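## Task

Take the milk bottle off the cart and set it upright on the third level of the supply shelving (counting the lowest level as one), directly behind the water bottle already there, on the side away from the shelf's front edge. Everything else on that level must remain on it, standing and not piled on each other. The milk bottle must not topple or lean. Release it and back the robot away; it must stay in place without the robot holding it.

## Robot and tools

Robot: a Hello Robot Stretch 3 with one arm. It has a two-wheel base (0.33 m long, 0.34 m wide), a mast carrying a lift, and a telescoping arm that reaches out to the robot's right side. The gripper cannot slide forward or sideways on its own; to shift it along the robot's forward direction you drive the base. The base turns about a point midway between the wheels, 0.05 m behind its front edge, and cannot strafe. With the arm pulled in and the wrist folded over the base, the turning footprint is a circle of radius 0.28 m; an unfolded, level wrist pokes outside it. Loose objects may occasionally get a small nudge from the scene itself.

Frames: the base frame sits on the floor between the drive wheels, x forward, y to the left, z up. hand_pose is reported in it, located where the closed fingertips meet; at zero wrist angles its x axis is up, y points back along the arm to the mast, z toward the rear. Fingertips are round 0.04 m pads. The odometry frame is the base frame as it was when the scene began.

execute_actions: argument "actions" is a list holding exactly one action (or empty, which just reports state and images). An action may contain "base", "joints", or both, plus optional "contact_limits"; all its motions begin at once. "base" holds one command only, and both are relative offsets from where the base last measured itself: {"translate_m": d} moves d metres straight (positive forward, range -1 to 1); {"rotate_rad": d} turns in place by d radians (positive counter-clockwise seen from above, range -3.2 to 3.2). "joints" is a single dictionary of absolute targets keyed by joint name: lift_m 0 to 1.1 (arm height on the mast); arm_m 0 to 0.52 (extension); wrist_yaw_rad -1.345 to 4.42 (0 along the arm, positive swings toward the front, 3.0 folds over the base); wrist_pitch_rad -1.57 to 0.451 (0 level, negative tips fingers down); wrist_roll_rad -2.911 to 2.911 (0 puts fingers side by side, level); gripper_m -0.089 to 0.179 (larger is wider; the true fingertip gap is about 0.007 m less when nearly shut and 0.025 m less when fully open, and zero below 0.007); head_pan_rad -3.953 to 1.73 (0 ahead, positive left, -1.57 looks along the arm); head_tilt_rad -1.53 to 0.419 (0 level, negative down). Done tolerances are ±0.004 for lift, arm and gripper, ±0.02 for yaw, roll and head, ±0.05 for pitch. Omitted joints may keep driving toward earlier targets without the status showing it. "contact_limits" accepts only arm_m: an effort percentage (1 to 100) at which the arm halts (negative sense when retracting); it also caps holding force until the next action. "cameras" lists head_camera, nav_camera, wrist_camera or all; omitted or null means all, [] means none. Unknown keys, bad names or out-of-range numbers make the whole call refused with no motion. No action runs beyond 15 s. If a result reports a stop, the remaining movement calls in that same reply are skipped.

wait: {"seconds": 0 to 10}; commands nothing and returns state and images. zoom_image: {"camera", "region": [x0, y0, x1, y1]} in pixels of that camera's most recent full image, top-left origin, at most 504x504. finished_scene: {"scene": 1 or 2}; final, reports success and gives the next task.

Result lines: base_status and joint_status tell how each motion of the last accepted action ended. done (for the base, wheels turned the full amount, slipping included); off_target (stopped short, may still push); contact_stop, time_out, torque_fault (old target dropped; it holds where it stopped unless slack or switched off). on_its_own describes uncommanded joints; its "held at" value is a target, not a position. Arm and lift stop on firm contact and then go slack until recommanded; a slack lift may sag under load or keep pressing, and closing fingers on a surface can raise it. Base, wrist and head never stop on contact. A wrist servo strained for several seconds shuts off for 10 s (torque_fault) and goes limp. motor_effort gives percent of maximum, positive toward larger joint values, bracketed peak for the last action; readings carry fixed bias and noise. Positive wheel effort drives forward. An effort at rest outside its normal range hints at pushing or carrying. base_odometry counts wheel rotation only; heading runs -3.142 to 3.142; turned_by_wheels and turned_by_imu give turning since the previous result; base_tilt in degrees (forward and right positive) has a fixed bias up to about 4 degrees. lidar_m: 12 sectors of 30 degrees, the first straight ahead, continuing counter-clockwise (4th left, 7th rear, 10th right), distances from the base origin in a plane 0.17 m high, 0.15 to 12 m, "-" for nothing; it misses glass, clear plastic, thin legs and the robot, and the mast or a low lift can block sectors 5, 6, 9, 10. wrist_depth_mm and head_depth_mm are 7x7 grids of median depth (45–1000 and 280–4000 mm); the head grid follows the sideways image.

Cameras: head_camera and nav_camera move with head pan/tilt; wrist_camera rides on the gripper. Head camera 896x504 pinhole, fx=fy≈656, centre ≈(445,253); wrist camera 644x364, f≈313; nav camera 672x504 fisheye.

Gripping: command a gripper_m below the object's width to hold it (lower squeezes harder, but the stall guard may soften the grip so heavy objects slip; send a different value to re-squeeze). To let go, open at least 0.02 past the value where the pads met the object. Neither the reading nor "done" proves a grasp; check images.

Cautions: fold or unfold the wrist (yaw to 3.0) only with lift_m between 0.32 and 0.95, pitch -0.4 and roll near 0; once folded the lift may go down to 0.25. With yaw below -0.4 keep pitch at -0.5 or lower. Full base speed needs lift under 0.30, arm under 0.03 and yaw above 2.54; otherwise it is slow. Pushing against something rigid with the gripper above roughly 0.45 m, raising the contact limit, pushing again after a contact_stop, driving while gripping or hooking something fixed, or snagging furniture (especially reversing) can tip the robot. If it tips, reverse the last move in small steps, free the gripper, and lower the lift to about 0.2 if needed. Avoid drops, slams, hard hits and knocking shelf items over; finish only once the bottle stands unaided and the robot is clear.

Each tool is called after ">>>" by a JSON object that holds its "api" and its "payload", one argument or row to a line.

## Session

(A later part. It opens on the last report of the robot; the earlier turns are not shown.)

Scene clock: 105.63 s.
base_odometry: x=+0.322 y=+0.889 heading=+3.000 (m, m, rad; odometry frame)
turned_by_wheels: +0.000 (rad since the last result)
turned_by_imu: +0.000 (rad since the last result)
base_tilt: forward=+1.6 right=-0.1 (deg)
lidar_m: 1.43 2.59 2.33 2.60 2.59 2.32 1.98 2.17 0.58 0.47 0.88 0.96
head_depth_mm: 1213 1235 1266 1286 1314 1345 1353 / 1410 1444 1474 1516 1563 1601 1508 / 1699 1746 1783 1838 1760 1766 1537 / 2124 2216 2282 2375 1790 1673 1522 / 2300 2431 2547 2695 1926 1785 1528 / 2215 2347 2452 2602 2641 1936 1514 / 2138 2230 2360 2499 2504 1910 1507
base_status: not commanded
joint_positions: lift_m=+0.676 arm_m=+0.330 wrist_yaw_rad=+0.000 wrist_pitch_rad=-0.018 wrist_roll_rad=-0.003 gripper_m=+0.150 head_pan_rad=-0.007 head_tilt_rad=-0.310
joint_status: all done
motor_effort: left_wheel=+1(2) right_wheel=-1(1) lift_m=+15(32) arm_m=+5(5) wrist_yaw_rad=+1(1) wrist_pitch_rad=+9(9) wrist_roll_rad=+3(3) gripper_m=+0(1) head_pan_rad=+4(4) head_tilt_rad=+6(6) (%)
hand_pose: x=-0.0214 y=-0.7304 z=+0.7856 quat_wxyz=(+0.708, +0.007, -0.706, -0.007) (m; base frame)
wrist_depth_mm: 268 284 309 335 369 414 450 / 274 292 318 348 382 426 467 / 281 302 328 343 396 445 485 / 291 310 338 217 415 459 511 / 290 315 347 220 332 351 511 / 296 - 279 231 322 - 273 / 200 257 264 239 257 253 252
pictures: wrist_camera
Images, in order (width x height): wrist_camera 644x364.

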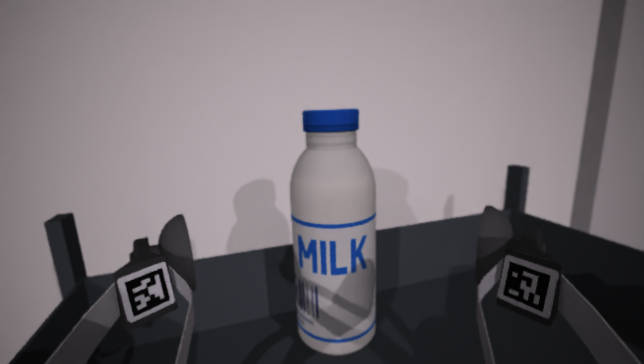

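>>> {"api": "execute_actions", "payload": {
  "actions": [
    {"joints":{"arm_m":0.44,"gripper_m":0.12}}
  ],
  "cameras": []
}}

>>> {"api": "execute_actions", "payload": {
  "actions": [
    {"joints":{"gripper_m":0.03}}
  ],
  "cameras": []
}}

>>> {"api": "execute_actions", "payload": {
  "actions": [
    {"joints":{"lift_m":0.82}}
  ],
  "cameras": ["wrist_camera"]
}}

Scene clock: 120.53 s.
base_odometry: x=+0.322 y=+0.889 heading=+3.000 (m, m, rad; odometry frame)
turned_by_wheels: +0.000 (rad since the last result)
turned_by_imu: +0.000 (rad since the last result)
base_tilt: forward=+1.6 right=-0.2 (deg)
lidar_m: 1.44 2.59 2.33 2.61 2.58 2.32 1.98 2.18 0.58 0.47 0.88 0.96
head_depth_mm: 1209 1229 1257 1289 1317 1341 1368 / 1407 1448 1476 1521 1560 1601 1506 / 1688 1743 1797 1860 1760 1758 1538 / 2118 2206 2288 2378 1779 1670 1521 / 2313 2417 2529 2709 1914 1803 1521 / 2192 2343 2456 2595 2639 1934 1521 / 2137 2259 2344 2489 2519 1917 1507
base_status: not commanded
joint_positions: lift_m=+0.676 arm_m=+0.440 wrist_yaw_rad=+0.000 wrist_pitch_rad=-0.018 wrist_roll_rad=-0.003 gripper_m=+0.120 head_pan_rad=-0.007 head_tilt_rad=-0.310
joint_status: all done
motor_effort: left_wheel=+1(2) right_wheel=-1(1) lift_m=+15(15) arm_m=+4(5) wrist_yaw_rad=+1(1) wrist_pitch_rad=+9(9) wrist_roll_rad=+3(3) gripper_m=+0(99) head_pan_rad=+3(3) head_tilt_rad=+6(5) (%)
hand_pose: x=-0.0214 y=-0.8404 z=+0.7856 quat_wxyz=(+0.708, +0.007, -0.706, -0.007) (m; base frame)
wrist_depth_mm: 190 202 218 238 263 291 326 / 194 207 224 246 270 303 342 / 199 213 232 107 282 316 360 / 205 220 238 111 294 329 370 / 210 224 238 106 298 357 375 / 217 228 252 106 210 - 249 / 223 230 178 110 214 239 236
pictures: none
No camera images: the call's "cameras" was empty. Leave "cameras" out to get every camera's image.

Scene clock: 121.93 s.
base_odometry: x=+0.322 y=+0.889 heading=+3.000 (m, m, rad; odometry frame)
turned_by_wheels: +0.000 (rad since the last result)
turned_by_imu: +0.000 (rad since the last result)
base_tilt: forward=+1.6 right=-0.2 (deg)
lidar_m: 1.44 2.59 2.33 2.60 2.59 2.32 1.98 2.17 0.58 0.47 0.88 0.96
head_depth_mm: 1208 1235 1256 1294 1312 1342 1363 / 1413 1444 1476 1517 1556 1595 1503 / 1695 1748 1798 1838 1759 1755 1531 / 2116 2201 2288 2370 1788 1679 1525 / 2295 2419 2549 2699 1925 1799 1520 / 2217 2337 2434 2597 2657 1939 1514 / 2144 2261 2370 2477 2533 1913 1504
base_status: not commanded
joint_positions: lift_m=+0.676 arm_m=+0.440 wrist_yaw_rad=+0.003 wrist_pitch_rad=-0.018 wrist_roll_rad=-0.003 gripper_m=+0.031 head_pan_rad=-0.007 head_tilt_rad=-0.310
joint_status: all done
motor_effort: left_wheel=+2(3) right_wheel=-3(3) lift_m=+15(15) arm_m=+5(4) wrist_yaw_rad=-2(2) wrist_pitch_rad=+9(9) wrist_roll_rad=+3(3) gripper_m=-24(98) head_pan_rad=+4(3) head_tilt_rad=+6(6) (%)
hand_pose: x=-0.0207 y=-0.8404 z=+0.7856 quat_wxyz=(+0.708, +0.008, -0.706, -0.006) (m; base frame)
wrist_depth_mm: 191 201 217 237 260 290 326 / 194 206 225 245 271 301 343 / 199 213 232 108 282 313 359 / 205 219 238 112 291 330 369 / 210 227 239 106 115 344 373 / 216 232 121 106 112 243 247 / 223 233 176 110 216 238 239
pictures: none
No camera images: the call's "cameras" was empty. Leave "cameras" out to get every camera's image.

Scene clock: 124.10 s.
base_odometry: x=+0.322 y=+0.889 heading=+3.000 (m, m, rad; odometry frame)
turned_by_wheels: +0.000 (rad since the last result)
turned_by_imu: +0.000 (rad since the last result)
base_tilt: forward=+1.6 right=-0.2 (deg)
lidar_m: 1.44 2.58 2.33 2.60 2.58 2.32 1.98 2.17 0.58 0.47 0.88 0.96
head_depth_mm: 1205 1230 1260 1284 1314 1345 1360 / 1408 1443 1486 1518 1567 1599 1506 / 1702 1741 1790 1849 1764 1771 1536 / 2136 2198 2269 2352 1800 1671 1526 / 2282 2432 2559 2678 1910 1805 1521 / 2213 2327 2449 2576 2645 1929 1515 / 2130 2235 2353 2494 2529 1912 1509
base_status: not commanded
joint_positions: lift_m=+0.819 arm_m=+0.440 wrist_yaw_rad=+0.002 wrist_pitch_rad=-0.063 wrist_roll_rad=-0.003 gripper_m=+0.031 head_pan_rad=-0.007 head_tilt_rad=-0.310
joint_status: all done
motor_effort: left_wheel=+2(3) right_wheel=-2(2) lift_m=+41(42) arm_m=+4(5) wrist_yaw_rad=-1(2) wrist_pitch_rad=+31(34) wrist_roll_rad=+3(3) gripper_m=-24(25) head_pan_rad=+4(4) head_tilt_rad=+6(6) (%)
hand_pose: x=-0.0210 y=-0.8389 z=+0.9179 quat_wxyz=(+0.708, +0.023, -0.705, -0.022) (m; base frame)
wrist_depth_mm: 186 198 214 234 257 286 320 / 193 205 223 243 268 300 338 / 198 212 231 111 281 314 360 / 205 219 240 114 293 335 380 / 212 228 242 108 117 355 408 / 220 237 128 107 113 380 426 / 228 241 267 110 345 390 448
pictures: wrist_camera
Images, in order (width x height): wrist_camera 644x364.

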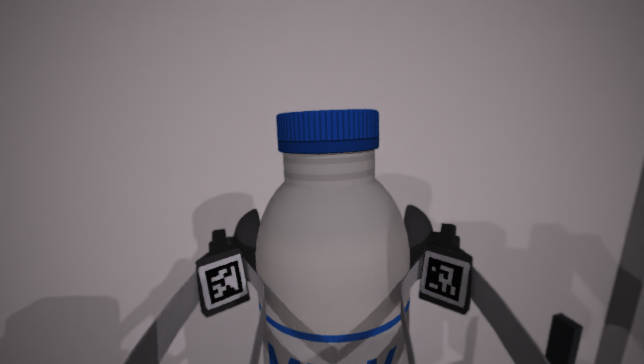

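>>> {"api": "execute_actions", "payload": {
  "actions": [
    {"joints":{"arm_m":0,"head_pan_rad":-1.57,"head_tilt_rad":-0.4},"base":{"rotate_rad":1.1}}
  ],
  "cameras": []
}}

>>> {"api": "execute_actions", "payload": {
  "actions": [
    {"base":{"translate_m":1},"joints":{"lift_m":0.98,"wrist_pitch_rad":0.04}}
  ],
  "cameras": []
}}

>>> {"api": "execute_actions", "payload": {
  "actions": [
    {"base":{"translate_m":0.87}}
  ],
  "cameras": []
}}

>>> {"api": "execute_actions", "payload": {
  "actions": [
    {"base":{"rotate_rad":0.82}}
  ]
}}

Scene clock: 135.27 s.
base_odometry: x=+0.322 y=+0.889 heading=-2.184 (m, m, rad; odometry frame)
turned_by_wheels: +1.100 (rad since the last result)
turned_by_imu: +1.076 (rad since the last result)
base_tilt: forward=+1.6 right=-0.2 (deg)
lidar_m: 2.32 2.58 2.58 2.26 2.15 2.00 0.56 0.47 0.88 0.98 1.44 2.40
head_depth_mm: 795 833 876 921 967 1030 1090 / 851 898 946 998 1061 1125 1208 / 919 973 1033 1092 1168 1227 433 / 1004 1064 1134 1212 1298 1347 422 / 1093 1165 1250 1350 1467 1587 1368 / 1210 1295 1405 1523 1671 1684 1407 / 1347 1472 1594 1765 1668 1671 1397
base_status: done
joint_positions: lift_m=+0.819 arm_m=+0.000 wrist_yaw_rad=+0.001 wrist_pitch_rad=-0.063 wrist_roll_rad=-0.003 gripper_m=+0.031 head_pan_rad=-1.563 head_tilt_rad=-0.396
joint_status: all done
motor_effort: left_wheel=-1(5) right_wheel=+1(6) lift_m=+41(41) arm_m=-7(7) wrist_yaw_rad=+1(3) wrist_pitch_rad=+31(31) wrist_roll_rad=+3(3) gripper_m=-24(23) head_pan_rad=-4(49) head_tilt_rad=-3(15) (%)
hand_pose: x=-0.0213 y=-0.3996 z=+0.9179 quat_wxyz=(+0.708, +0.023, -0.705, -0.022) (m; base frame)
wrist_depth_mm: - - - 834 677 561 473 / - - - 855 692 569 483 / - - - 111 701 591 492 / - - - 114 715 614 513 / - - - 108 117 620 520 / - - 128 107 113 618 543 / - - - 111 764 698 557
pictures: none
No camera images: the call's "cameras" was empty. Leave "cameras" out to get every camera's image.

Scene clock: 146.50 s.
base_odometry: x=-0.253 y=+0.071 heading=-2.184 (m, m, rad; odometry frame)
turned_by_wheels: +0.000 (rad since the last result)
turned_by_imu: +0.004 (rad since the last result)
base_tilt: forward=+1.5 right=-0.2 (deg)
lidar_m: 1.65 2.24 1.96 2.39 2.62 2.62 1.40 1.54 1.40 1.29 1.85 1.38
head_depth_mm: 1398 1473 1543 1630 1701 - - / 1514 1586 1675 1775 1636 1727 - / 1638 1705 1808 1908 361 - - / 1768 1890 2005 2118 369 - - / 1948 2070 2226 2383 2310 1765 1411 / 1905 2012 2148 2305 2299 1744 1398 / 1760 1842 1951 2079 2133 1746 1398
base_status: done
joint_positions: lift_m=+0.979 arm_m=+0.000 wrist_yaw_rad=+0.001 wrist_pitch_rad=-0.025 wrist_roll_rad=-0.003 gripper_m=+0.031 head_pan_rad=-1.563 head_tilt_rad=-0.396
joint_status: wrist_pitch_rad off_target (ended at -0.025, target +0.040); the others done
on_its_own: wrist_pitch_rad is at rest, and its effort (+33) is outside its rest range (-20 to +32)
motor_effort: left_wheel=-2(2) right_wheel=+2(6) lift_m=+41(41) arm_m=-7(7) wrist_yaw_rad=+0(0) wrist_pitch_rad=+33(37) wrist_roll_rad=+3(3) gripper_m=-23(23) head_pan_rad=-5(4) head_tilt_rad=-3(3) (%)
hand_pose: x=-0.0213 y=-0.4009 z=+1.0874 quat_wxyz=(+0.708, +0.009, -0.706, -0.009) (m; base frame)
wrist_depth_mm: - - - - - - 925 / - - - - - - 946 / - - - 111 - - 963 / - - - 114 - - - / - - - 108 117 - - / - - 128 107 113 - - / - - - 111 - - -
pictures: none
No camera images: the call's "cameras" was empty. Leave "cameras" out to get every camera's image.

Scene clock: 156.43 s.
base_odometry: x=-0.754 y=-0.641 heading=-2.184 (m, m, rad; odometry frame)
turned_by_wheels: +0.000 (rad since the last result)
turned_by_imu: +0.003 (rad since the last result)
base_tilt: forward=+1.6 right=-0.2 (deg)
lidar_m: 0.99 1.66 1.66 1.69 2.47 3.26 2.26 2.11 1.69 1.44 0.69 0.83
head_depth_mm: 1930 2018 2130 2244 2298 - - / 1866 2025 2206 2396 2444 1826 - / 1639 1781 1933 2079 361 - - / 1472 1578 1709 1822 369 - - / 1337 1428 1530 1635 1741 1762 1410 / 1225 1299 1382 1478 1588 1648 1403 / 1128 1194 1255 1339 1422 1519 1399
base_status: done
joint_positions: lift_m=+0.979 arm_m=+0.000 wrist_yaw_rad=+0.001 wrist_pitch_rad=-0.025 wrist_roll_rad=-0.003 gripper_m=+0.031 head_pan_rad=-1.563 head_tilt_rad=-0.396
joint_status: not commanded
on_its_own: wrist_pitch_rad is at rest, and its effort (+33) is outside its rest range (-20 to +32)
motor_effort: left_wheel=-2(5) right_wheel=+2(3) lift_m=+41(42) arm_m=-7(7) wrist_yaw_rad=-2(0) wrist_pitch_rad=+33(33) wrist_roll_rad=+3(3) gripper_m=-24(23) head_pan_rad=-4(5) head_tilt_rad=-3(3) (%)
hand_pose: x=-0.0213 y=-0.4009 z=+1.0874 quat_wxyz=(+0.708, +0.009, -0.706, -0.009) (m; base frame)
wrist_depth_mm: 748 873 - - - - - / 764 884 - - - - - / 764 907 - 111 - - - / 780 923 - 114 - - - / 809 952 - 108 117 - - / 824 946 128 107 113 - - / 824 953 - 110 - - -
pictures: none
No camera images: the call's "cameras" was empty. Leave "cameras" out to get every camera's image.

Scene clock: 158.70 s.
base_odometry: x=-0.754 y=-0.641 heading=-1.364 (m, m, rad; odometry frame)
turned_by_wheels: +0.820 (rad since the last result)
turned_by_imu: +0.802 (rad since the last result)
base_tilt: forward=+1.6 right=-0.2 (deg)
lidar_m: 1.66 1.69 1.86 3.26 2.49 2.21 1.69 1.76 1.25 0.69 0.83 0.99
head_depth_mm: 977 1061 1146 1233 1336 - - / 559 625 641 697 1316 1448 - / 635 996 878 844 361 - - / 648 1005 1046 731 369 - - / 663 1011 1069 779 1228 1041 1178 / 677 1008 862 812 1241 1017 1147 / 693 1010 1048 816 1245 1024 1213
base_status: done
joint_positions: lift_m=+0.979 arm_m=+0.000 wrist_yaw_rad=+0.000 wrist_pitch_rad=-0.025 wrist_roll_rad=-0.003 gripper_m=+0.031 head_pan_rad=-1.563 head_tilt_rad=-0.396
joint_status: not commanded
on_its_own: wrist_pitch_rad is at rest, and its effort (+33) is outside its rest range (-20 to +32)
motor_effort: left_wheel=-2(7) right_wheel=+2(5) lift_m=+41(42) arm_m=-7(6) wrist_yaw_rad=-1(0) wrist_pitch_rad=+33(33) wrist_roll_rad=+3(3) gripper_m=-24(24) head_pan_rad=-3(5) head_tilt_rad=-3(3) (%)
hand_pose: x=-0.0214 y=-0.4009 z=+1.0874 quat_wxyz=(+0.708, +0.009, -0.706, -0.009) (m; base frame)
wrist_depth_mm: 773 826 797 784 454 845 842 / 780 847 840 837 468 869 873 / 730 623 623 111 479 932 906 / 693 631 614 114 487 942 932 / 488 473 464 108 117 - 968 / 785 - 128 107 113 - - / 771 818 853 111 485 - -
pictures: head_camera (sideways: a quarter turn clockwise sets it upright), nav_camera (sideways: a quarter turn counterclockwise sets it upright), wrist_camera
Images, in order (width x height): head_camera 896x504, nav_camera 672x504, wrist_camera 644x364.

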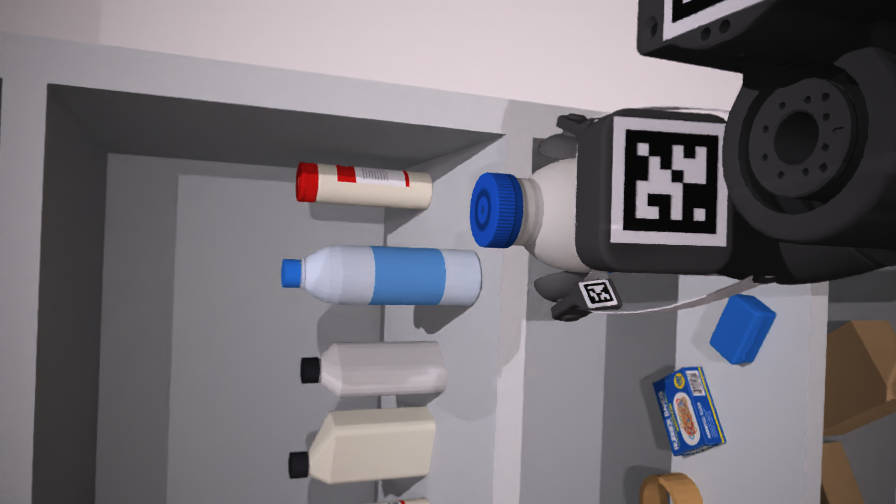

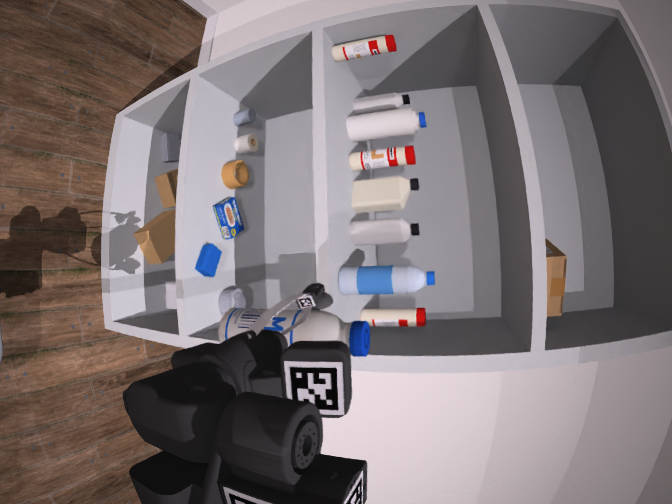

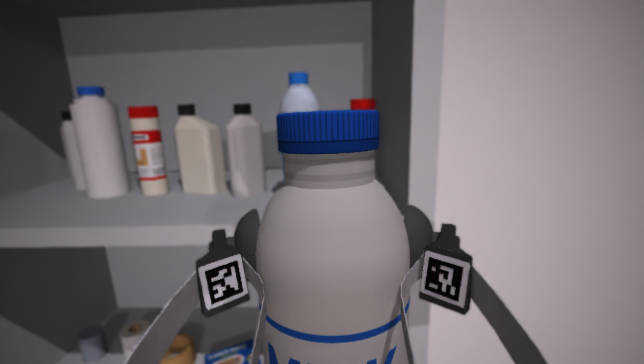

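>>> {"api": "execute_actions", "payload": {
  "actions": [
    {"base":{"translate_m":0.62},"joints":{"lift_m":1.02,"arm_m":0.15}}
  ]
}}

Scene clock: 169.93 s.
base_odometry: x=-0.627 y=-1.248 heading=-1.364 (m, m, rad; odometry frame)
turned_by_wheels: +0.000 (rad since the last result)
turned_by_imu: +0.002 (rad since the last result)
base_tilt: forward=+1.6 right=-0.2 (deg)
lidar_m: 1.04 1.07 1.26 2.56 3.37 2.78 2.31 1.00 0.89 0.68 1.21 1.10
head_depth_mm: 605 1001 1045 - - 1010 932 / 620 1001 806 - - 1026 925 / 635 1000 1035 - - 1017 920 / 650 1001 1051 - 1237 1044 917 / 577 745 698 715 896 951 903 / 964 1021 1100 1193 1282 1400 1402 / 979 1044 1119 1205 1303 1427 1400
base_status: done
joint_positions: lift_m=+1.019 arm_m=+0.150 wrist_yaw_rad=+0.000 wrist_pitch_rad=-0.025 wrist_roll_rad=-0.003 gripper_m=+0.031 head_pan_rad=-1.563 head_tilt_rad=-0.396
joint_status: all done
on_its_own: wrist_pitch_rad is at rest, and its effort (+33) is outside its rest range (-20 to +32)
motor_effort: left_wheel=-2(1) right_wheel=+2(5) lift_m=+41(43) arm_m=+5(4) wrist_yaw_rad=+0(1) wrist_pitch_rad=+33(33) wrist_roll_rad=+3(3) gripper_m=-23(23) head_pan_rad=-3(3) head_tilt_rad=-3(3) (%)
hand_pose: x=-0.0214 y=-0.5502 z=+1.1275 quat_wxyz=(+0.708, +0.009, -0.706, -0.009) (m; base frame)
wrist_depth_mm: 720 695 360 659 648 644 640 / 728 723 357 694 676 670 661 / 768 752 336 111 428 459 674 / 805 792 339 114 445 462 448 / 822 820 297 108 117 456 438 / 863 851 128 107 113 349 340 / 896 899 321 110 308 310 305
pictures: head_camera (sideways: a quarter turn clockwise sets it upright), nav_camera (sideways: a quarter turn counterclockwise sets it upright), wrist_camera
Images, in order (width x height): head_camera 896x504, nav_camera 672x504, wrist_camera 644x364.

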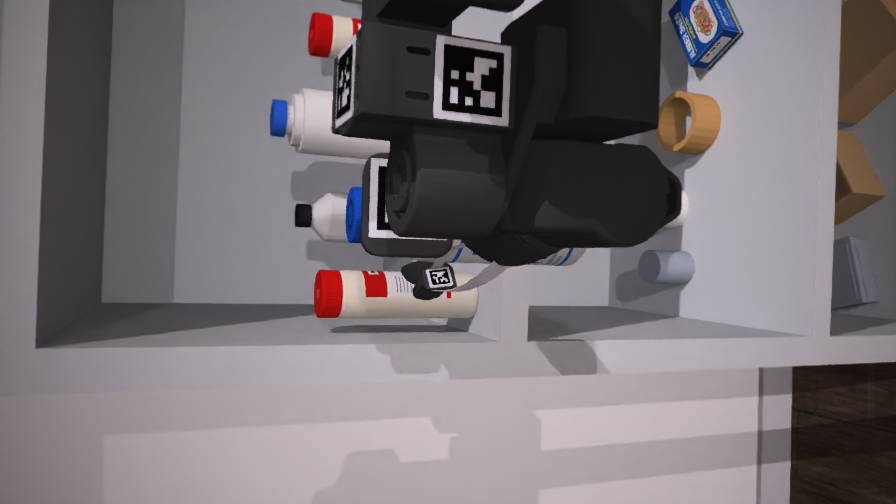

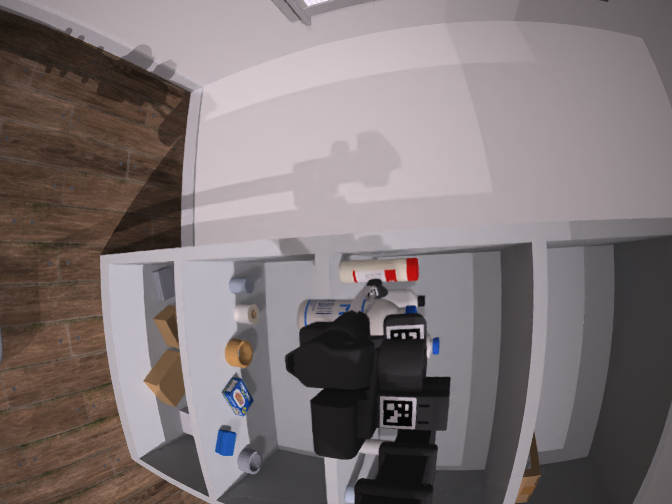

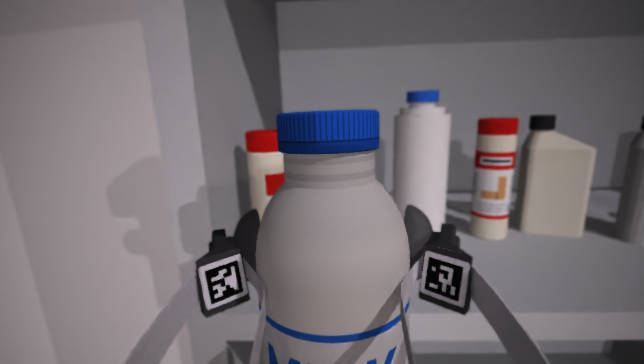

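>>> {"api": "execute_actions", "payload": {
  "actions": [
    {"base":{"translate_m":-0.035},"joints":{"arm_m":0.33}}
  ],
  "cameras": ["nav_camera","wrist_camera"]
}}

>>> {"api": "execute_actions", "payload": {
  "actions": [
    {"joints":{"lift_m":0.94}}
  ],
  "cameras": ["nav_camera","wrist_camera"]
}}

Scene clock: 180.57 s.
base_odometry: x=-0.634 y=-1.213 heading=-1.364 (m, m, rad; odometry frame)
turned_by_wheels: +0.000 (rad since the last result)
turned_by_imu: +0.000 (rad since the last result)
base_tilt: forward=+1.6 right=-0.1 (deg)
lidar_m: 1.08 1.11 1.29 3.26 3.37 2.73 2.27 0.98 0.88 0.69 1.21 1.13
head_depth_mm: 606 999 1049 811 1241 1014 929 / 622 998 1046 751 1237 1023 928 / 636 999 1040 - 1235 1030 924 / 651 1005 1048 738 1238 1049 920 / 666 985 806 733 1211 1008 989 / 553 595 638 691 762 817 1329 / 979 1043 1118 1204 1303 1420 1404
base_status: done
joint_positions: lift_m=+1.019 arm_m=+0.330 wrist_yaw_rad=+0.000 wrist_pitch_rad=-0.025 wrist_roll_rad=-0.003 gripper_m=+0.031 head_pan_rad=-1.563 head_tilt_rad=-0.396
joint_status: all done
on_its_own: wrist_pitch_rad is at rest, and its effort (+33) is outside its rest range (-20 to +32)
motor_effort: left_wheel=-2(5) right_wheel=+2(1) lift_m=+41(41) arm_m=+5(5) wrist_yaw_rad=+2(1) wrist_pitch_rad=+33(33) wrist_roll_rad=+3(3) gripper_m=-23(23) head_pan_rad=-3(3) head_tilt_rad=-3(3) (%)
hand_pose: x=-0.0215 y=-0.7302 z=+1.1275 quat_wxyz=(+0.708, +0.009, -0.706, -0.009) (m; base frame)
wrist_depth_mm: 182 250 471 496 494 488 481 / 181 248 466 517 508 506 500 / 180 232 456 111 257 513 292 / 180 166 454 114 263 294 281 / 179 174 189 108 117 294 294 / 178 181 128 107 113 298 303 / 176 201 221 111 251 271 265
pictures: nav_camera (sideways: a quarter turn counterclockwise sets it upright), wrist_camera
Images, in order (width x height): nav_camera 672x504, wrist_camera 644x364.

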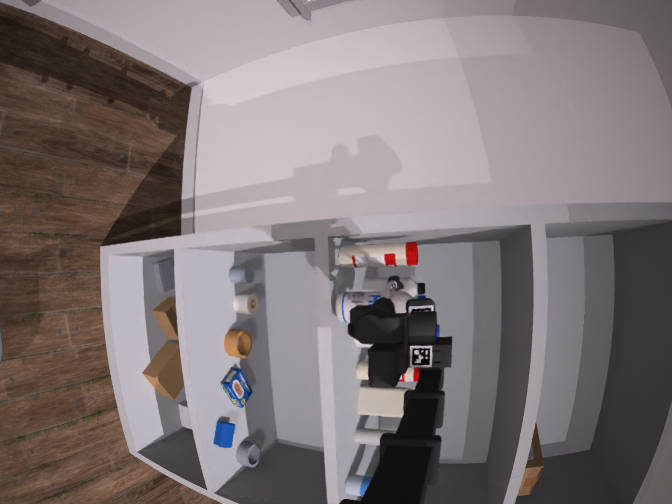

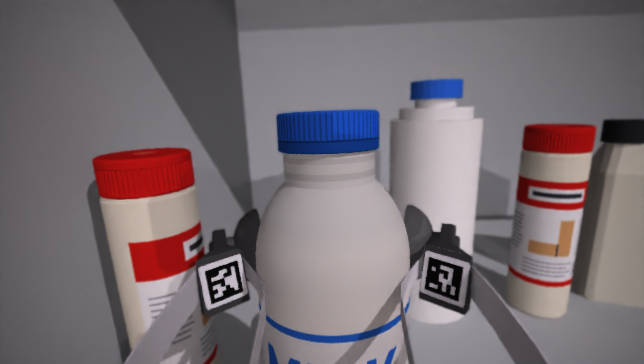

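Scene clock: 182.13 s.
base_odometry: x=-0.634 y=-1.213 heading=-1.364 (m, m, rad; odometry frame)
turned_by_wheels: +0.000 (rad since the last result)
turned_by_imu: +0.000 (rad since the last result)
base_tilt: forward=+1.6 right=-0.2 (deg)
lidar_m: 1.08 1.11 1.28 3.29 3.38 2.73 2.27 0.98 0.88 0.69 1.21 1.13
head_depth_mm: 603 996 1039 861 - 996 929 / 620 1003 1042 - 1255 1027 929 / 633 1003 814 - 1261 1035 920 / 648 1004 1042 737 1238 1049 919 / 662 983 807 735 1213 1009 989 / 553 594 640 690 764 819 1330 / 977 1044 1118 1201 1305 1417 1401
base_status: not commanded
joint_positions: lift_m=+0.941 arm_m=+0.330 wrist_yaw_rad=+0.000 wrist_pitch_rad=+0.088 wrist_roll_rad=-0.003 gripper_m=+0.031 head_pan_rad=-1.563 head_tilt_rad=-0.396
joint_status: all done
on_its_own: wrist_pitch_rad is at rest, and its effort (-24) is outside its rest range (-20 to +32); wrist_pitch_rad moved +0.113 to your old target +0.040
motor_effort: left_wheel=-2(2) right_wheel=+2(2) lift_m=+9(36) arm_m=+4(4) wrist_yaw_rad=+1(0) wrist_pitch_rad=-24(33) wrist_roll_rad=+3(3) gripper_m=-23(23) head_pan_rad=-3(5) head_tilt_rad=-3(3) (%)
hand_pose: x=-0.0215 y=-0.7320 z=+1.0781 quat_wxyz=(+0.708, -0.031, -0.705, +0.031) (m; base frame)
wrist_depth_mm: 182 251 472 113 516 515 502 / 181 171 462 114 267 513 512 / 180 166 405 106 253 275 280 / 179 169 367 105 258 298 280 / 179 171 188 107 115 296 284 / 178 175 188 109 114 281 271 / 176 183 203 111 197 215 212
pictures: nav_camera (sideways: a quarter turn counterclockwise sets it upright), wrist_camera
Images, in order (width x height): nav_camera 672x504, wrist_camera 644x364.

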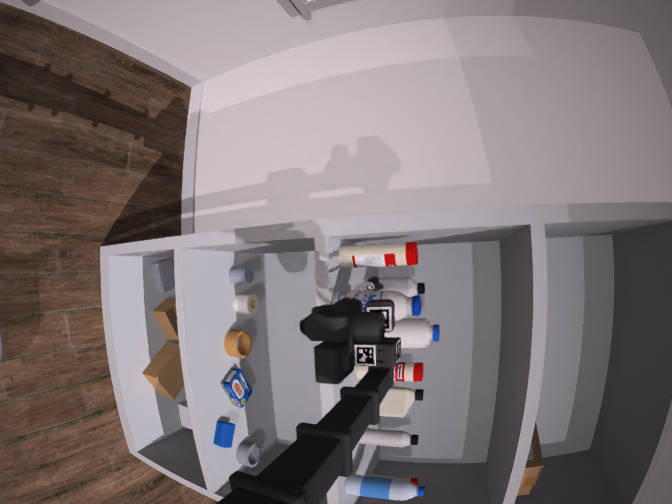

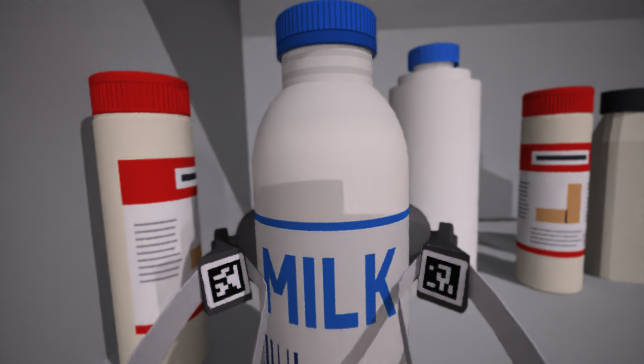

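>>> {"api": "execute_actions", "payload": {
  "actions": [
    {"joints":{"lift_m":0.975}}
  ],
  "cameras": []
}}

>>> {"api": "execute_actions", "payload": {
  "actions": [
    {"joints":{"arm_m":0.4}}
  ],
  "cameras": []
}}

>>> {"api": "execute_actions", "payload": {
  "actions": [
    {"joints":{"lift_m":0.958}}
  ],
  "cameras": []
}}

>>> {"api": "execute_actions", "payload": {
  "actions": [
    {"joints":{"gripper_m":0.095}}
  ],
  "cameras": ["wrist_camera"]
}}

>>> {"api": "execute_actions", "payload": {
  "actions": [
    {"joints":{"arm_m":0.28}}
  ],
  "cameras": []
}}

>>> {"api": "execute_actions", "payload": {
  "actions": [
    {"joints":{"gripper_m":0.03,"lift_m":0.93,"wrist_pitch_rad":-0.08}}
  ],
  "cameras": ["wrist_camera"]
}}

>>> {"api": "execute_actions", "payload": {
  "actions": [
    {"joints":{"arm_m":0.4}}
  ],
  "cameras": ["wrist_camera"]
}}

>>> {"api": "execute_actions", "payload": {
  "actions": [
    {"joints":{"arm_m":0.15,"gripper_m":0.12,"lift_m":0.96,"wrist_pitch_rad":0}}
  ],
  "cameras": ["wrist_camera"]
}}

>>> {"api": "execute_actions", "payload": {
  "actions": [
    {"base":{"translate_m":-0.53}}
  ],
  "cameras": ["wrist_camera"]
}}

Scene clock: 189.90 s.
base_odometry: x=-0.634 y=-1.213 heading=-1.364 (m, m, rad; odometry frame)
turned_by_wheels: +0.000 (rad since the last result)
turned_by_imu: +0.000 (rad since the last result)
base_tilt: forward=+1.6 right=-0.2 (deg)
lidar_m: 1.08 1.11 1.28 3.28 3.34 2.74 2.27 0.98 0.87 0.69 1.21 1.13
head_depth_mm: 607 999 1036 - 1238 1015 932 / 621 999 1036 - 1237 1027 928 / 636 1000 1041 - 1255 1029 924 / 651 1001 1043 785 1239 1047 919 / 665 983 808 734 1215 1005 986 / 552 596 639 689 765 819 1328 / 981 1039 1120 1203 1305 1420 1393
base_status: not commanded
joint_positions: lift_m=+0.974 arm_m=+0.330 wrist_yaw_rad=+0.000 wrist_pitch_rad=-0.022 wrist_roll_rad=-0.003 gripper_m=+0.031 head_pan_rad=-1.563 head_tilt_rad=-0.396
joint_status: all done
motor_effort: left_wheel=-2(2) right_wheel=+2(2) lift_m=+42(42) arm_m=+4(4) wrist_yaw_rad=+2(0) wrist_pitch_rad=+31(32) wrist_roll_rad=+3(3) gripper_m=-23(22) head_pan_rad=-5(3) head_tilt_rad=-3(3) (%)
hand_pose: x=-0.0215 y=-0.7303 z=+1.0831 quat_wxyz=(+0.708, +0.008, -0.706, -0.008) (m; base frame)
wrist_depth_mm: 182 249 473 104 491 487 484 / 176 167 465 108 249 499 281 / 176 161 408 102 249 271 272 / 179 166 363 101 256 293 280 / 179 173 188 104 113 296 292 / 177 180 156 108 114 270 265 / 177 201 204 113 195 211 206
pictures: none
No camera images: the call's "cameras" was empty. Leave "cameras" out to get every camera's image.

Scene clock: 191.60 s.
base_odometry: x=-0.634 y=-1.213 heading=-1.364 (m, m, rad; odometry frame)
turned_by_wheels: +0.000 (rad since the last result)
turned_by_imu: +0.000 (rad since the last result)
base_tilt: forward=+1.6 right=-0.2 (deg)
lidar_m: 1.08 1.11 1.28 3.26 3.37 2.74 2.27 0.98 0.88 0.69 1.21 1.13
head_depth_mm: 607 997 1034 - 1245 1012 932 / 623 995 1038 754 1233 1024 927 / 637 1001 1041 - 1230 1032 919 / 652 998 1039 767 1238 1047 919 / 667 987 808 735 1210 1008 988 / 551 595 640 689 763 816 1325 / 980 1044 1114 1203 1310 1420 1403
base_status: not commanded
joint_positions: lift_m=+0.974 arm_m=+0.400 wrist_yaw_rad=+0.000 wrist_pitch_rad=-0.023 wrist_roll_rad=-0.003 gripper_m=+0.031 head_pan_rad=-1.563 head_tilt_rad=-0.396
joint_status: all done
motor_effort: left_wheel=-2(2) right_wheel=+2(2) lift_m=+41(42) arm_m=+5(5) wrist_yaw_rad=+0(1) wrist_pitch_rad=+32(32) wrist_roll_rad=+2(3) gripper_m=-22(22) head_pan_rad=-4(3) head_tilt_rad=-3(2) (%)
hand_pose: x=-0.0215 y=-0.8002 z=+1.0830 quat_wxyz=(+0.708, +0.008, -0.706, -0.008) (m; base frame)
wrist_depth_mm: 187 250 438 104 426 186 420 / 106 248 449 109 202 177 431 / 106 247 405 102 189 184 203 / 107 245 368 101 193 191 206 / 108 244 329 105 113 199 210 / 110 143 187 109 114 240 214 / 111 128 218 113 195 208 206
pictures: none
No camera images: the call's "cameras" was empty. Leave "cameras" out to get every camera's image.

Scene clock: 192.47 s.
base_odometry: x=-0.634 y=-1.213 heading=-1.364 (m, m, rad; odometry frame)
turned_by_wheels: +0.000 (rad since the last result)
turned_by_imu: +0.000 (rad since the last result)
base_tilt: forward=+1.6 right=-0.2 (deg)
lidar_m: 1.08 1.11 1.28 3.26 3.39 2.74 2.27 0.98 0.88 0.68 1.21 1.13
head_depth_mm: 605 998 1041 855 - 1011 934 / 621 999 1037 - 1237 1024 930 / 635 1001 1043 - 1238 1034 920 / 651 1000 1043 759 1237 1050 919 / 665 981 808 735 1210 1011 987 / 552 594 639 688 765 818 1331 / 979 1044 1120 1201 1306 1421 1397
base_status: not commanded
joint_positions: lift_m=+0.959 arm_m=+0.400 wrist_yaw_rad=+0.000 wrist_pitch_rad=+0.025 wrist_roll_rad=-0.003 gripper_m=+0.031 head_pan_rad=-1.563 head_tilt_rad=-0.396
joint_status: all done
motor_effort: left_wheel=-2(2) right_wheel=+2(2) lift_m=+14(39) arm_m=+4(4) wrist_yaw_rad=+0(1) wrist_pitch_rad=+7(32) wrist_roll_rad=+3(3) gripper_m=-22(22) head_pan_rad=-3(2) head_tilt_rad=-2(3) (%)
hand_pose: x=-0.0215 y=-0.8014 z=+1.0797 quat_wxyz=(+0.708, -0.009, -0.706, +0.009) (m; base frame)
wrist_depth_mm: 178 250 442 106 437 192 433 / 106 248 457 109 196 179 216 / 106 247 409 103 189 184 204 / 107 246 366 102 193 190 205 / 108 244 331 105 113 197 208 / 109 243 189 109 115 249 212 / 110 128 219 112 194 205 205
pictures: none
No camera images: the call's "cameras" was empty. Leave "cameras" out to get every camera's image.

Scene clock: 193.60 s.
base_odometry: x=-0.634 y=-1.213 heading=-1.364 (m, m, rad; odometry frame)
turned_by_wheels: +0.000 (rad since the last result)
turned_by_imu: +0.000 (rad since the last result)
base_tilt: forward=+1.6 right=-0.2 (deg)
lidar_m: 1.08 1.11 1.28 3.27 3.39 2.73 2.27 0.97 0.88 0.69 1.21 1.13
head_depth_mm: 607 998 1036 856 - 1011 932 / 621 1001 1036 - 1240 1027 927 / 636 1002 1044 - 1232 1033 925 / 651 1004 1043 779 1242 1046 919 / 665 985 807 733 1207 1005 987 / 552 595 639 689 766 821 1325 / 977 1041 1115 1203 1306 1421 1399
base_status: not commanded
joint_positions: lift_m=+0.959 arm_m=+0.400 wrist_yaw_rad=+0.000 wrist_pitch_rad=+0.023 wrist_roll_rad=-0.003 gripper_m=+0.095 head_pan_rad=-1.563 head_tilt_rad=-0.396
joint_status: all done
motor_effort: left_wheel=-2(2) right_wheel=+2(2) lift_m=+15(15) arm_m=+4(5) wrist_yaw_rad=+0(1) wrist_pitch_rad=+8(8) wrist_roll_rad=+3(3) gripper_m=+1(96) head_pan_rad=-3(3) head_tilt_rad=-3(3) (%)
hand_pose: x=-0.0215 y=-0.8014 z=+1.0792 quat_wxyz=(+0.708, -0.008, -0.706, +0.008) (m; base frame)
wrist_depth_mm: 178 251 442 108 433 192 430 / 107 247 453 111 203 179 218 / 106 247 409 105 190 184 203 / 107 246 365 104 193 190 205 / 108 243 329 108 118 198 208 / 109 130 254 111 123 270 212 / 110 128 209 115 193 204 205
pictures: wrist_camera
Images, in order (width x height): wrist_camera 644x364.

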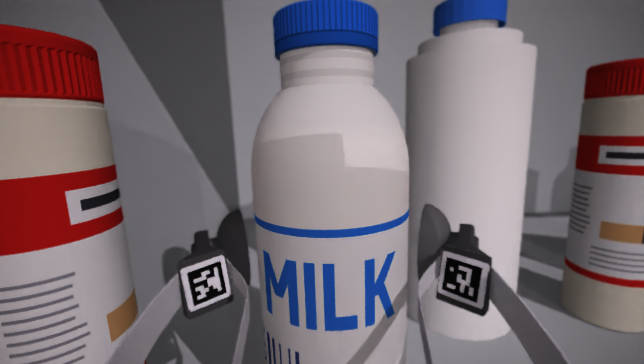

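Scene clock: 195.73 s.
base_odometry: x=-0.634 y=-1.213 heading=-1.364 (m, m, rad; odometry frame)
turned_by_wheels: +0.000 (rad since the last result)
turned_by_imu: +0.000 (rad since the last result)
base_tilt: forward=+1.5 right=-0.2 (deg)
lidar_m: 1.08 1.11 1.28 3.27 3.37 2.74 2.27 0.98 0.88 0.69 1.21 1.13
head_depth_mm: 606 1000 1036 860 1248 1009 930 / 622 999 1040 - 1254 1025 927 / 636 1001 814 - 1246 1034 923 / 650 1002 1037 782 1228 1047 915 / 665 985 806 736 1213 1007 989 / 552 596 639 690 764 817 1326 / 979 1043 1116 1205 1295 1420 1399
base_status: not commanded
joint_positions: lift_m=+0.959 arm_m=+0.280 wrist_yaw_rad=+0.000 wrist_pitch_rad=+0.022 wrist_roll_rad=-0.003 gripper_m=+0.095 head_pan_rad=-1.563 head_tilt_rad=-0.396
joint_status: all done
motor_effort: left_wheel=-2(2) right_wheel=+2(2) lift_m=+14(15) arm_m=-7(8) wrist_yaw_rad=+0(0) wrist_pitch_rad=+9(9) wrist_roll_rad=+3(3) gripper_m=+1(0) head_pan_rad=-3(4) head_tilt_rad=-3(3) (%)
hand_pose: x=-0.0215 y=-0.6820 z=+1.0790 quat_wxyz=(+0.708, -0.008, -0.706, +0.008) (m; base frame)
wrist_depth_mm: 181 249 469 558 541 544 536 / 181 231 461 560 304 546 547 / 180 210 458 225 303 317 323 / 179 215 448 228 311 321 325 / 178 223 358 235 325 329 329 / 177 227 271 244 261 290 268 / 176 211 218 215 213 208 206
pictures: none
No camera images: the call's "cameras" was empty. Leave "cameras" out to get every camera's image.

Scene clock: 196.87 s.
base_odometry: x=-0.634 y=-1.213 heading=-1.364 (m, m, rad; odometry frame)
turned_by_wheels: +0.000 (rad since the last result)
turned_by_imu: +0.000 (rad since the last result)
base_tilt: forward=+1.6 right=-0.2 (deg)
lidar_m: 1.08 1.11 1.28 3.27 3.37 2.74 2.28 0.98 0.88 0.68 1.21 1.13
head_depth_mm: 606 996 1040 847 - 1010 932 / 621 998 1040 848 - 1023 929 / 635 1002 815 828 - 1031 923 / 651 1000 1041 754 1246 1050 919 / 663 982 807 737 1212 1008 989 / 552 595 637 688 762 816 1328 / 978 1041 1116 1206 1307 1418 1401
base_status: not commanded
joint_positions: lift_m=+0.931 arm_m=+0.280 wrist_yaw_rad=+0.000 wrist_pitch_rad=-0.097 wrist_roll_rad=-0.003 gripper_m=+0.030 head_pan_rad=-1.563 head_tilt_rad=-0.396
joint_status: all done
motor_effort: left_wheel=-2(2) right_wheel=+2(2) lift_m=+14(16) arm_m=-7(7) wrist_yaw_rad=+0(0) wrist_pitch_rad=+8(7) wrist_roll_rad=+3(3) gripper_m=+1(95) head_pan_rad=-3(3) head_tilt_rad=-3(3) (%)
hand_pose: x=-0.0215 y=-0.6780 z=+1.0206 quat_wxyz=(+0.707, +0.034, -0.705, -0.034) (m; base frame)
wrist_depth_mm: 181 191 470 203 278 291 297 / 181 199 466 209 288 311 304 / 180 208 464 221 300 315 318 / 179 218 298 232 309 312 314 / 178 224 229 230 231 218 214 / 175 177 179 170 172 165 163 / 183 181 178 176 174 170 627
pictures: wrist_camera
Images, in order (width x height): wrist_camera 644x364.

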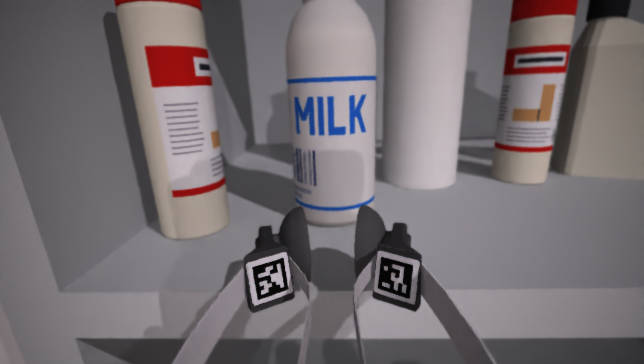

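Scene clock: 199.00 s.
base_odometry: x=-0.634 y=-1.213 heading=-1.364 (m, m, rad; odometry frame)
turned_by_wheels: +0.000 (rad since the last result)
turned_by_imu: +0.000 (rad since the last result)
base_tilt: forward=+1.6 right=-0.1 (deg)
lidar_m: 1.08 1.11 1.29 3.28 3.37 2.73 2.27 0.98 0.87 0.69 1.21 1.13
head_depth_mm: 608 996 1035 857 - 991 934 / 619 995 1038 - 1248 1025 928 / 636 1002 817 - 1238 1036 921 / 652 1001 919 801 1240 1046 922 / 666 982 808 736 1212 1011 986 / 552 596 641 687 763 819 1322 / 976 1038 1115 1197 1304 1414 1402
base_status: not commanded
joint_positions: lift_m=+0.931 arm_m=+0.400 wrist_yaw_rad=-0.001 wrist_pitch_rad=-0.099 wrist_roll_rad=-0.003 gripper_m=+0.030 head_pan_rad=-1.563 head_tilt_rad=-0.396
joint_status: all done
motor_effort: left_wheel=-2(2) right_wheel=+1(2) lift_m=+15(15) arm_m=+5(6) wrist_yaw_rad=+1(1) wrist_pitch_rad=+10(10) wrist_roll_rad=+2(3) gripper_m=-1(1) head_pan_rad=-4(4) head_tilt_rad=-3(3) (%)
hand_pose: x=-0.0217 y=-0.7972 z=+1.0200 quat_wxyz=(+0.707, +0.035, -0.705, -0.035) (m; base frame)
wrist_depth_mm: 153 250 421 147 184 166 410 / 109 248 444 154 190 174 201 / 106 247 460 161 198 184 203 / 107 245 355 171 206 194 206 / 108 208 234 178 207 202 202 / 111 139 174 165 166 164 160 / 114 130 135 135 132 131 128
pictures: wrist_camera
Images, in order (width x height): wrist_camera 644x364.

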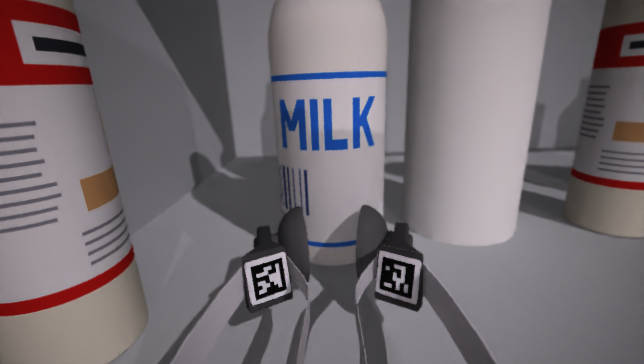

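Scene clock: 202.07 s.
base_odometry: x=-0.634 y=-1.213 heading=-1.364 (m, m, rad; odometry frame)
turned_by_wheels: +0.000 (rad since the last result)
turned_by_imu: +0.000 (rad since the last result)
base_tilt: forward=+1.6 right=-0.2 (deg)
lidar_m: 1.08 1.11 1.29 3.26 3.38 2.74 2.27 0.98 0.87 0.68 1.21 1.13
head_depth_mm: 606 998 1040 847 - - 935 / 621 1000 1039 854 - - 927 / 635 998 816 835 - - 925 / 650 1002 920 813 1219 1026 919 / 664 987 808 741 1210 1009 987 / 552 596 638 689 764 817 1325 / 977 1043 1119 1201 1304 1420 1394
base_status: not commanded
joint_positions: lift_m=+0.959 arm_m=+0.150 wrist_yaw_rad=-0.001 wrist_pitch_rad=-0.021 wrist_roll_rad=-0.003 gripper_m=+0.120 head_pan_rad=-1.563 head_tilt_rad=-0.396
joint_status: all done
motor_effort: left_wheel=-2(2) right_wheel=+2(1) lift_m=+38(41) arm_m=-7(7) wrist_yaw_rad=+0(1) wrist_pitch_rad=+11(14) wrist_roll_rad=+2(3) gripper_m=+1(96) head_pan_rad=-4(3) head_tilt_rad=-3(3) (%)
hand_pose: x=-0.0216 y=-0.5510 z=+1.0687 quat_wxyz=(+0.708, +0.007, -0.706, -0.008) (m; base frame)
wrist_depth_mm: 710 265 468 662 657 640 645 / 753 271 373 683 435 668 659 / 757 282 340 529 447 440 423 / 806 303 354 492 461 452 445 / 840 812 354 364 360 375 336 / 855 868 308 304 301 - 292 / 889 871 434 811 812 785 745
pictures: wrist_camera
Images, in order (width x height): wrist_camera 644x364.

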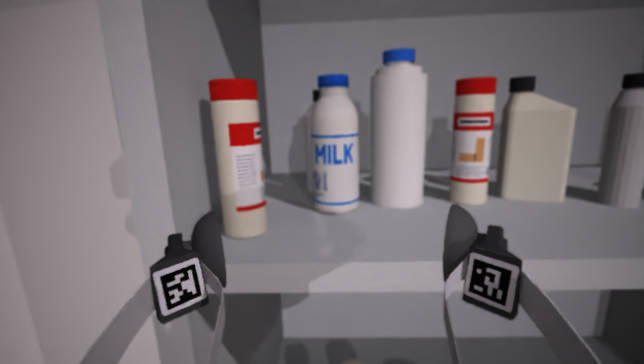

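Scene clock: 208.30 s.
base_odometry: x=-0.743 y=-0.695 heading=-1.364 (m, m, rad; odometry frame)
turned_by_wheels: +0.000 (rad since the last result)
turned_by_imu: -0.002 (rad since the last result)
base_tilt: forward=+1.6 right=-0.2 (deg)
lidar_m: 1.60 1.65 1.78 3.25 2.57 2.26 1.75 1.76 0.70 0.70 0.94 0.95
head_depth_mm: 553 595 645 942 - - 1422 / 621 881 853 836 - - 916 / 635 1004 1054 887 - - 1001 / 650 1011 1048 735 1229 1031 1235 / 663 1008 1057 824 1238 1025 1155 / 680 1008 1042 826 1243 1003 1157 / 692 1016 1051 819 1251 1021 1214
base_status: done
joint_positions: lift_m=+0.959 arm_m=+0.150 wrist_yaw_rad=-0.001 wrist_pitch_rad=-0.021 wrist_roll_rad=-0.003 gripper_m=+0.120 head_pan_rad=-1.563 head_tilt_rad=-0.396
joint_status: not commanded
motor_effort: left_wheel=-1(6) right_wheel=+1(2) lift_m=+38(38) arm_m=-7(7) wrist_yaw_rad=+1(1) wrist_pitch_rad=+11(11) wrist_roll_rad=+3(3) gripper_m=+0(0) head_pan_rad=-3(4) head_tilt_rad=-3(3) (%)
hand_pose: x=-0.0216 y=-0.5510 z=+1.0687 quat_wxyz=(+0.708, +0.007, -0.706, -0.008) (m; base frame)
wrist_depth_mm: 685 676 669 673 579 274 713 / 674 699 701 334 509 276 726 / 460 469 450 331 488 279 764 / 479 485 461 347 500 282 801 / 394 388 383 343 357 288 822 / 319 317 311 309 306 - 854 / 715 838 827 805 644 340 897
pictures: wrist_camera
Images, in order (width x height): wrist_camera 644x364.

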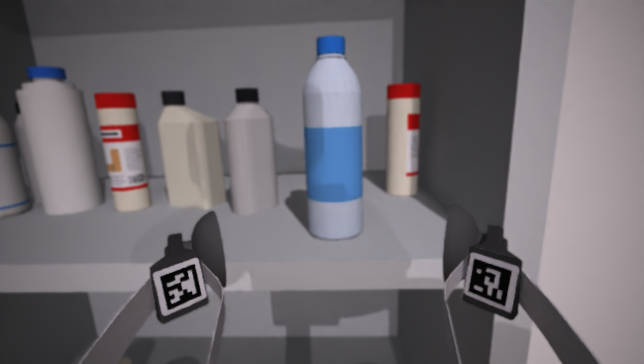

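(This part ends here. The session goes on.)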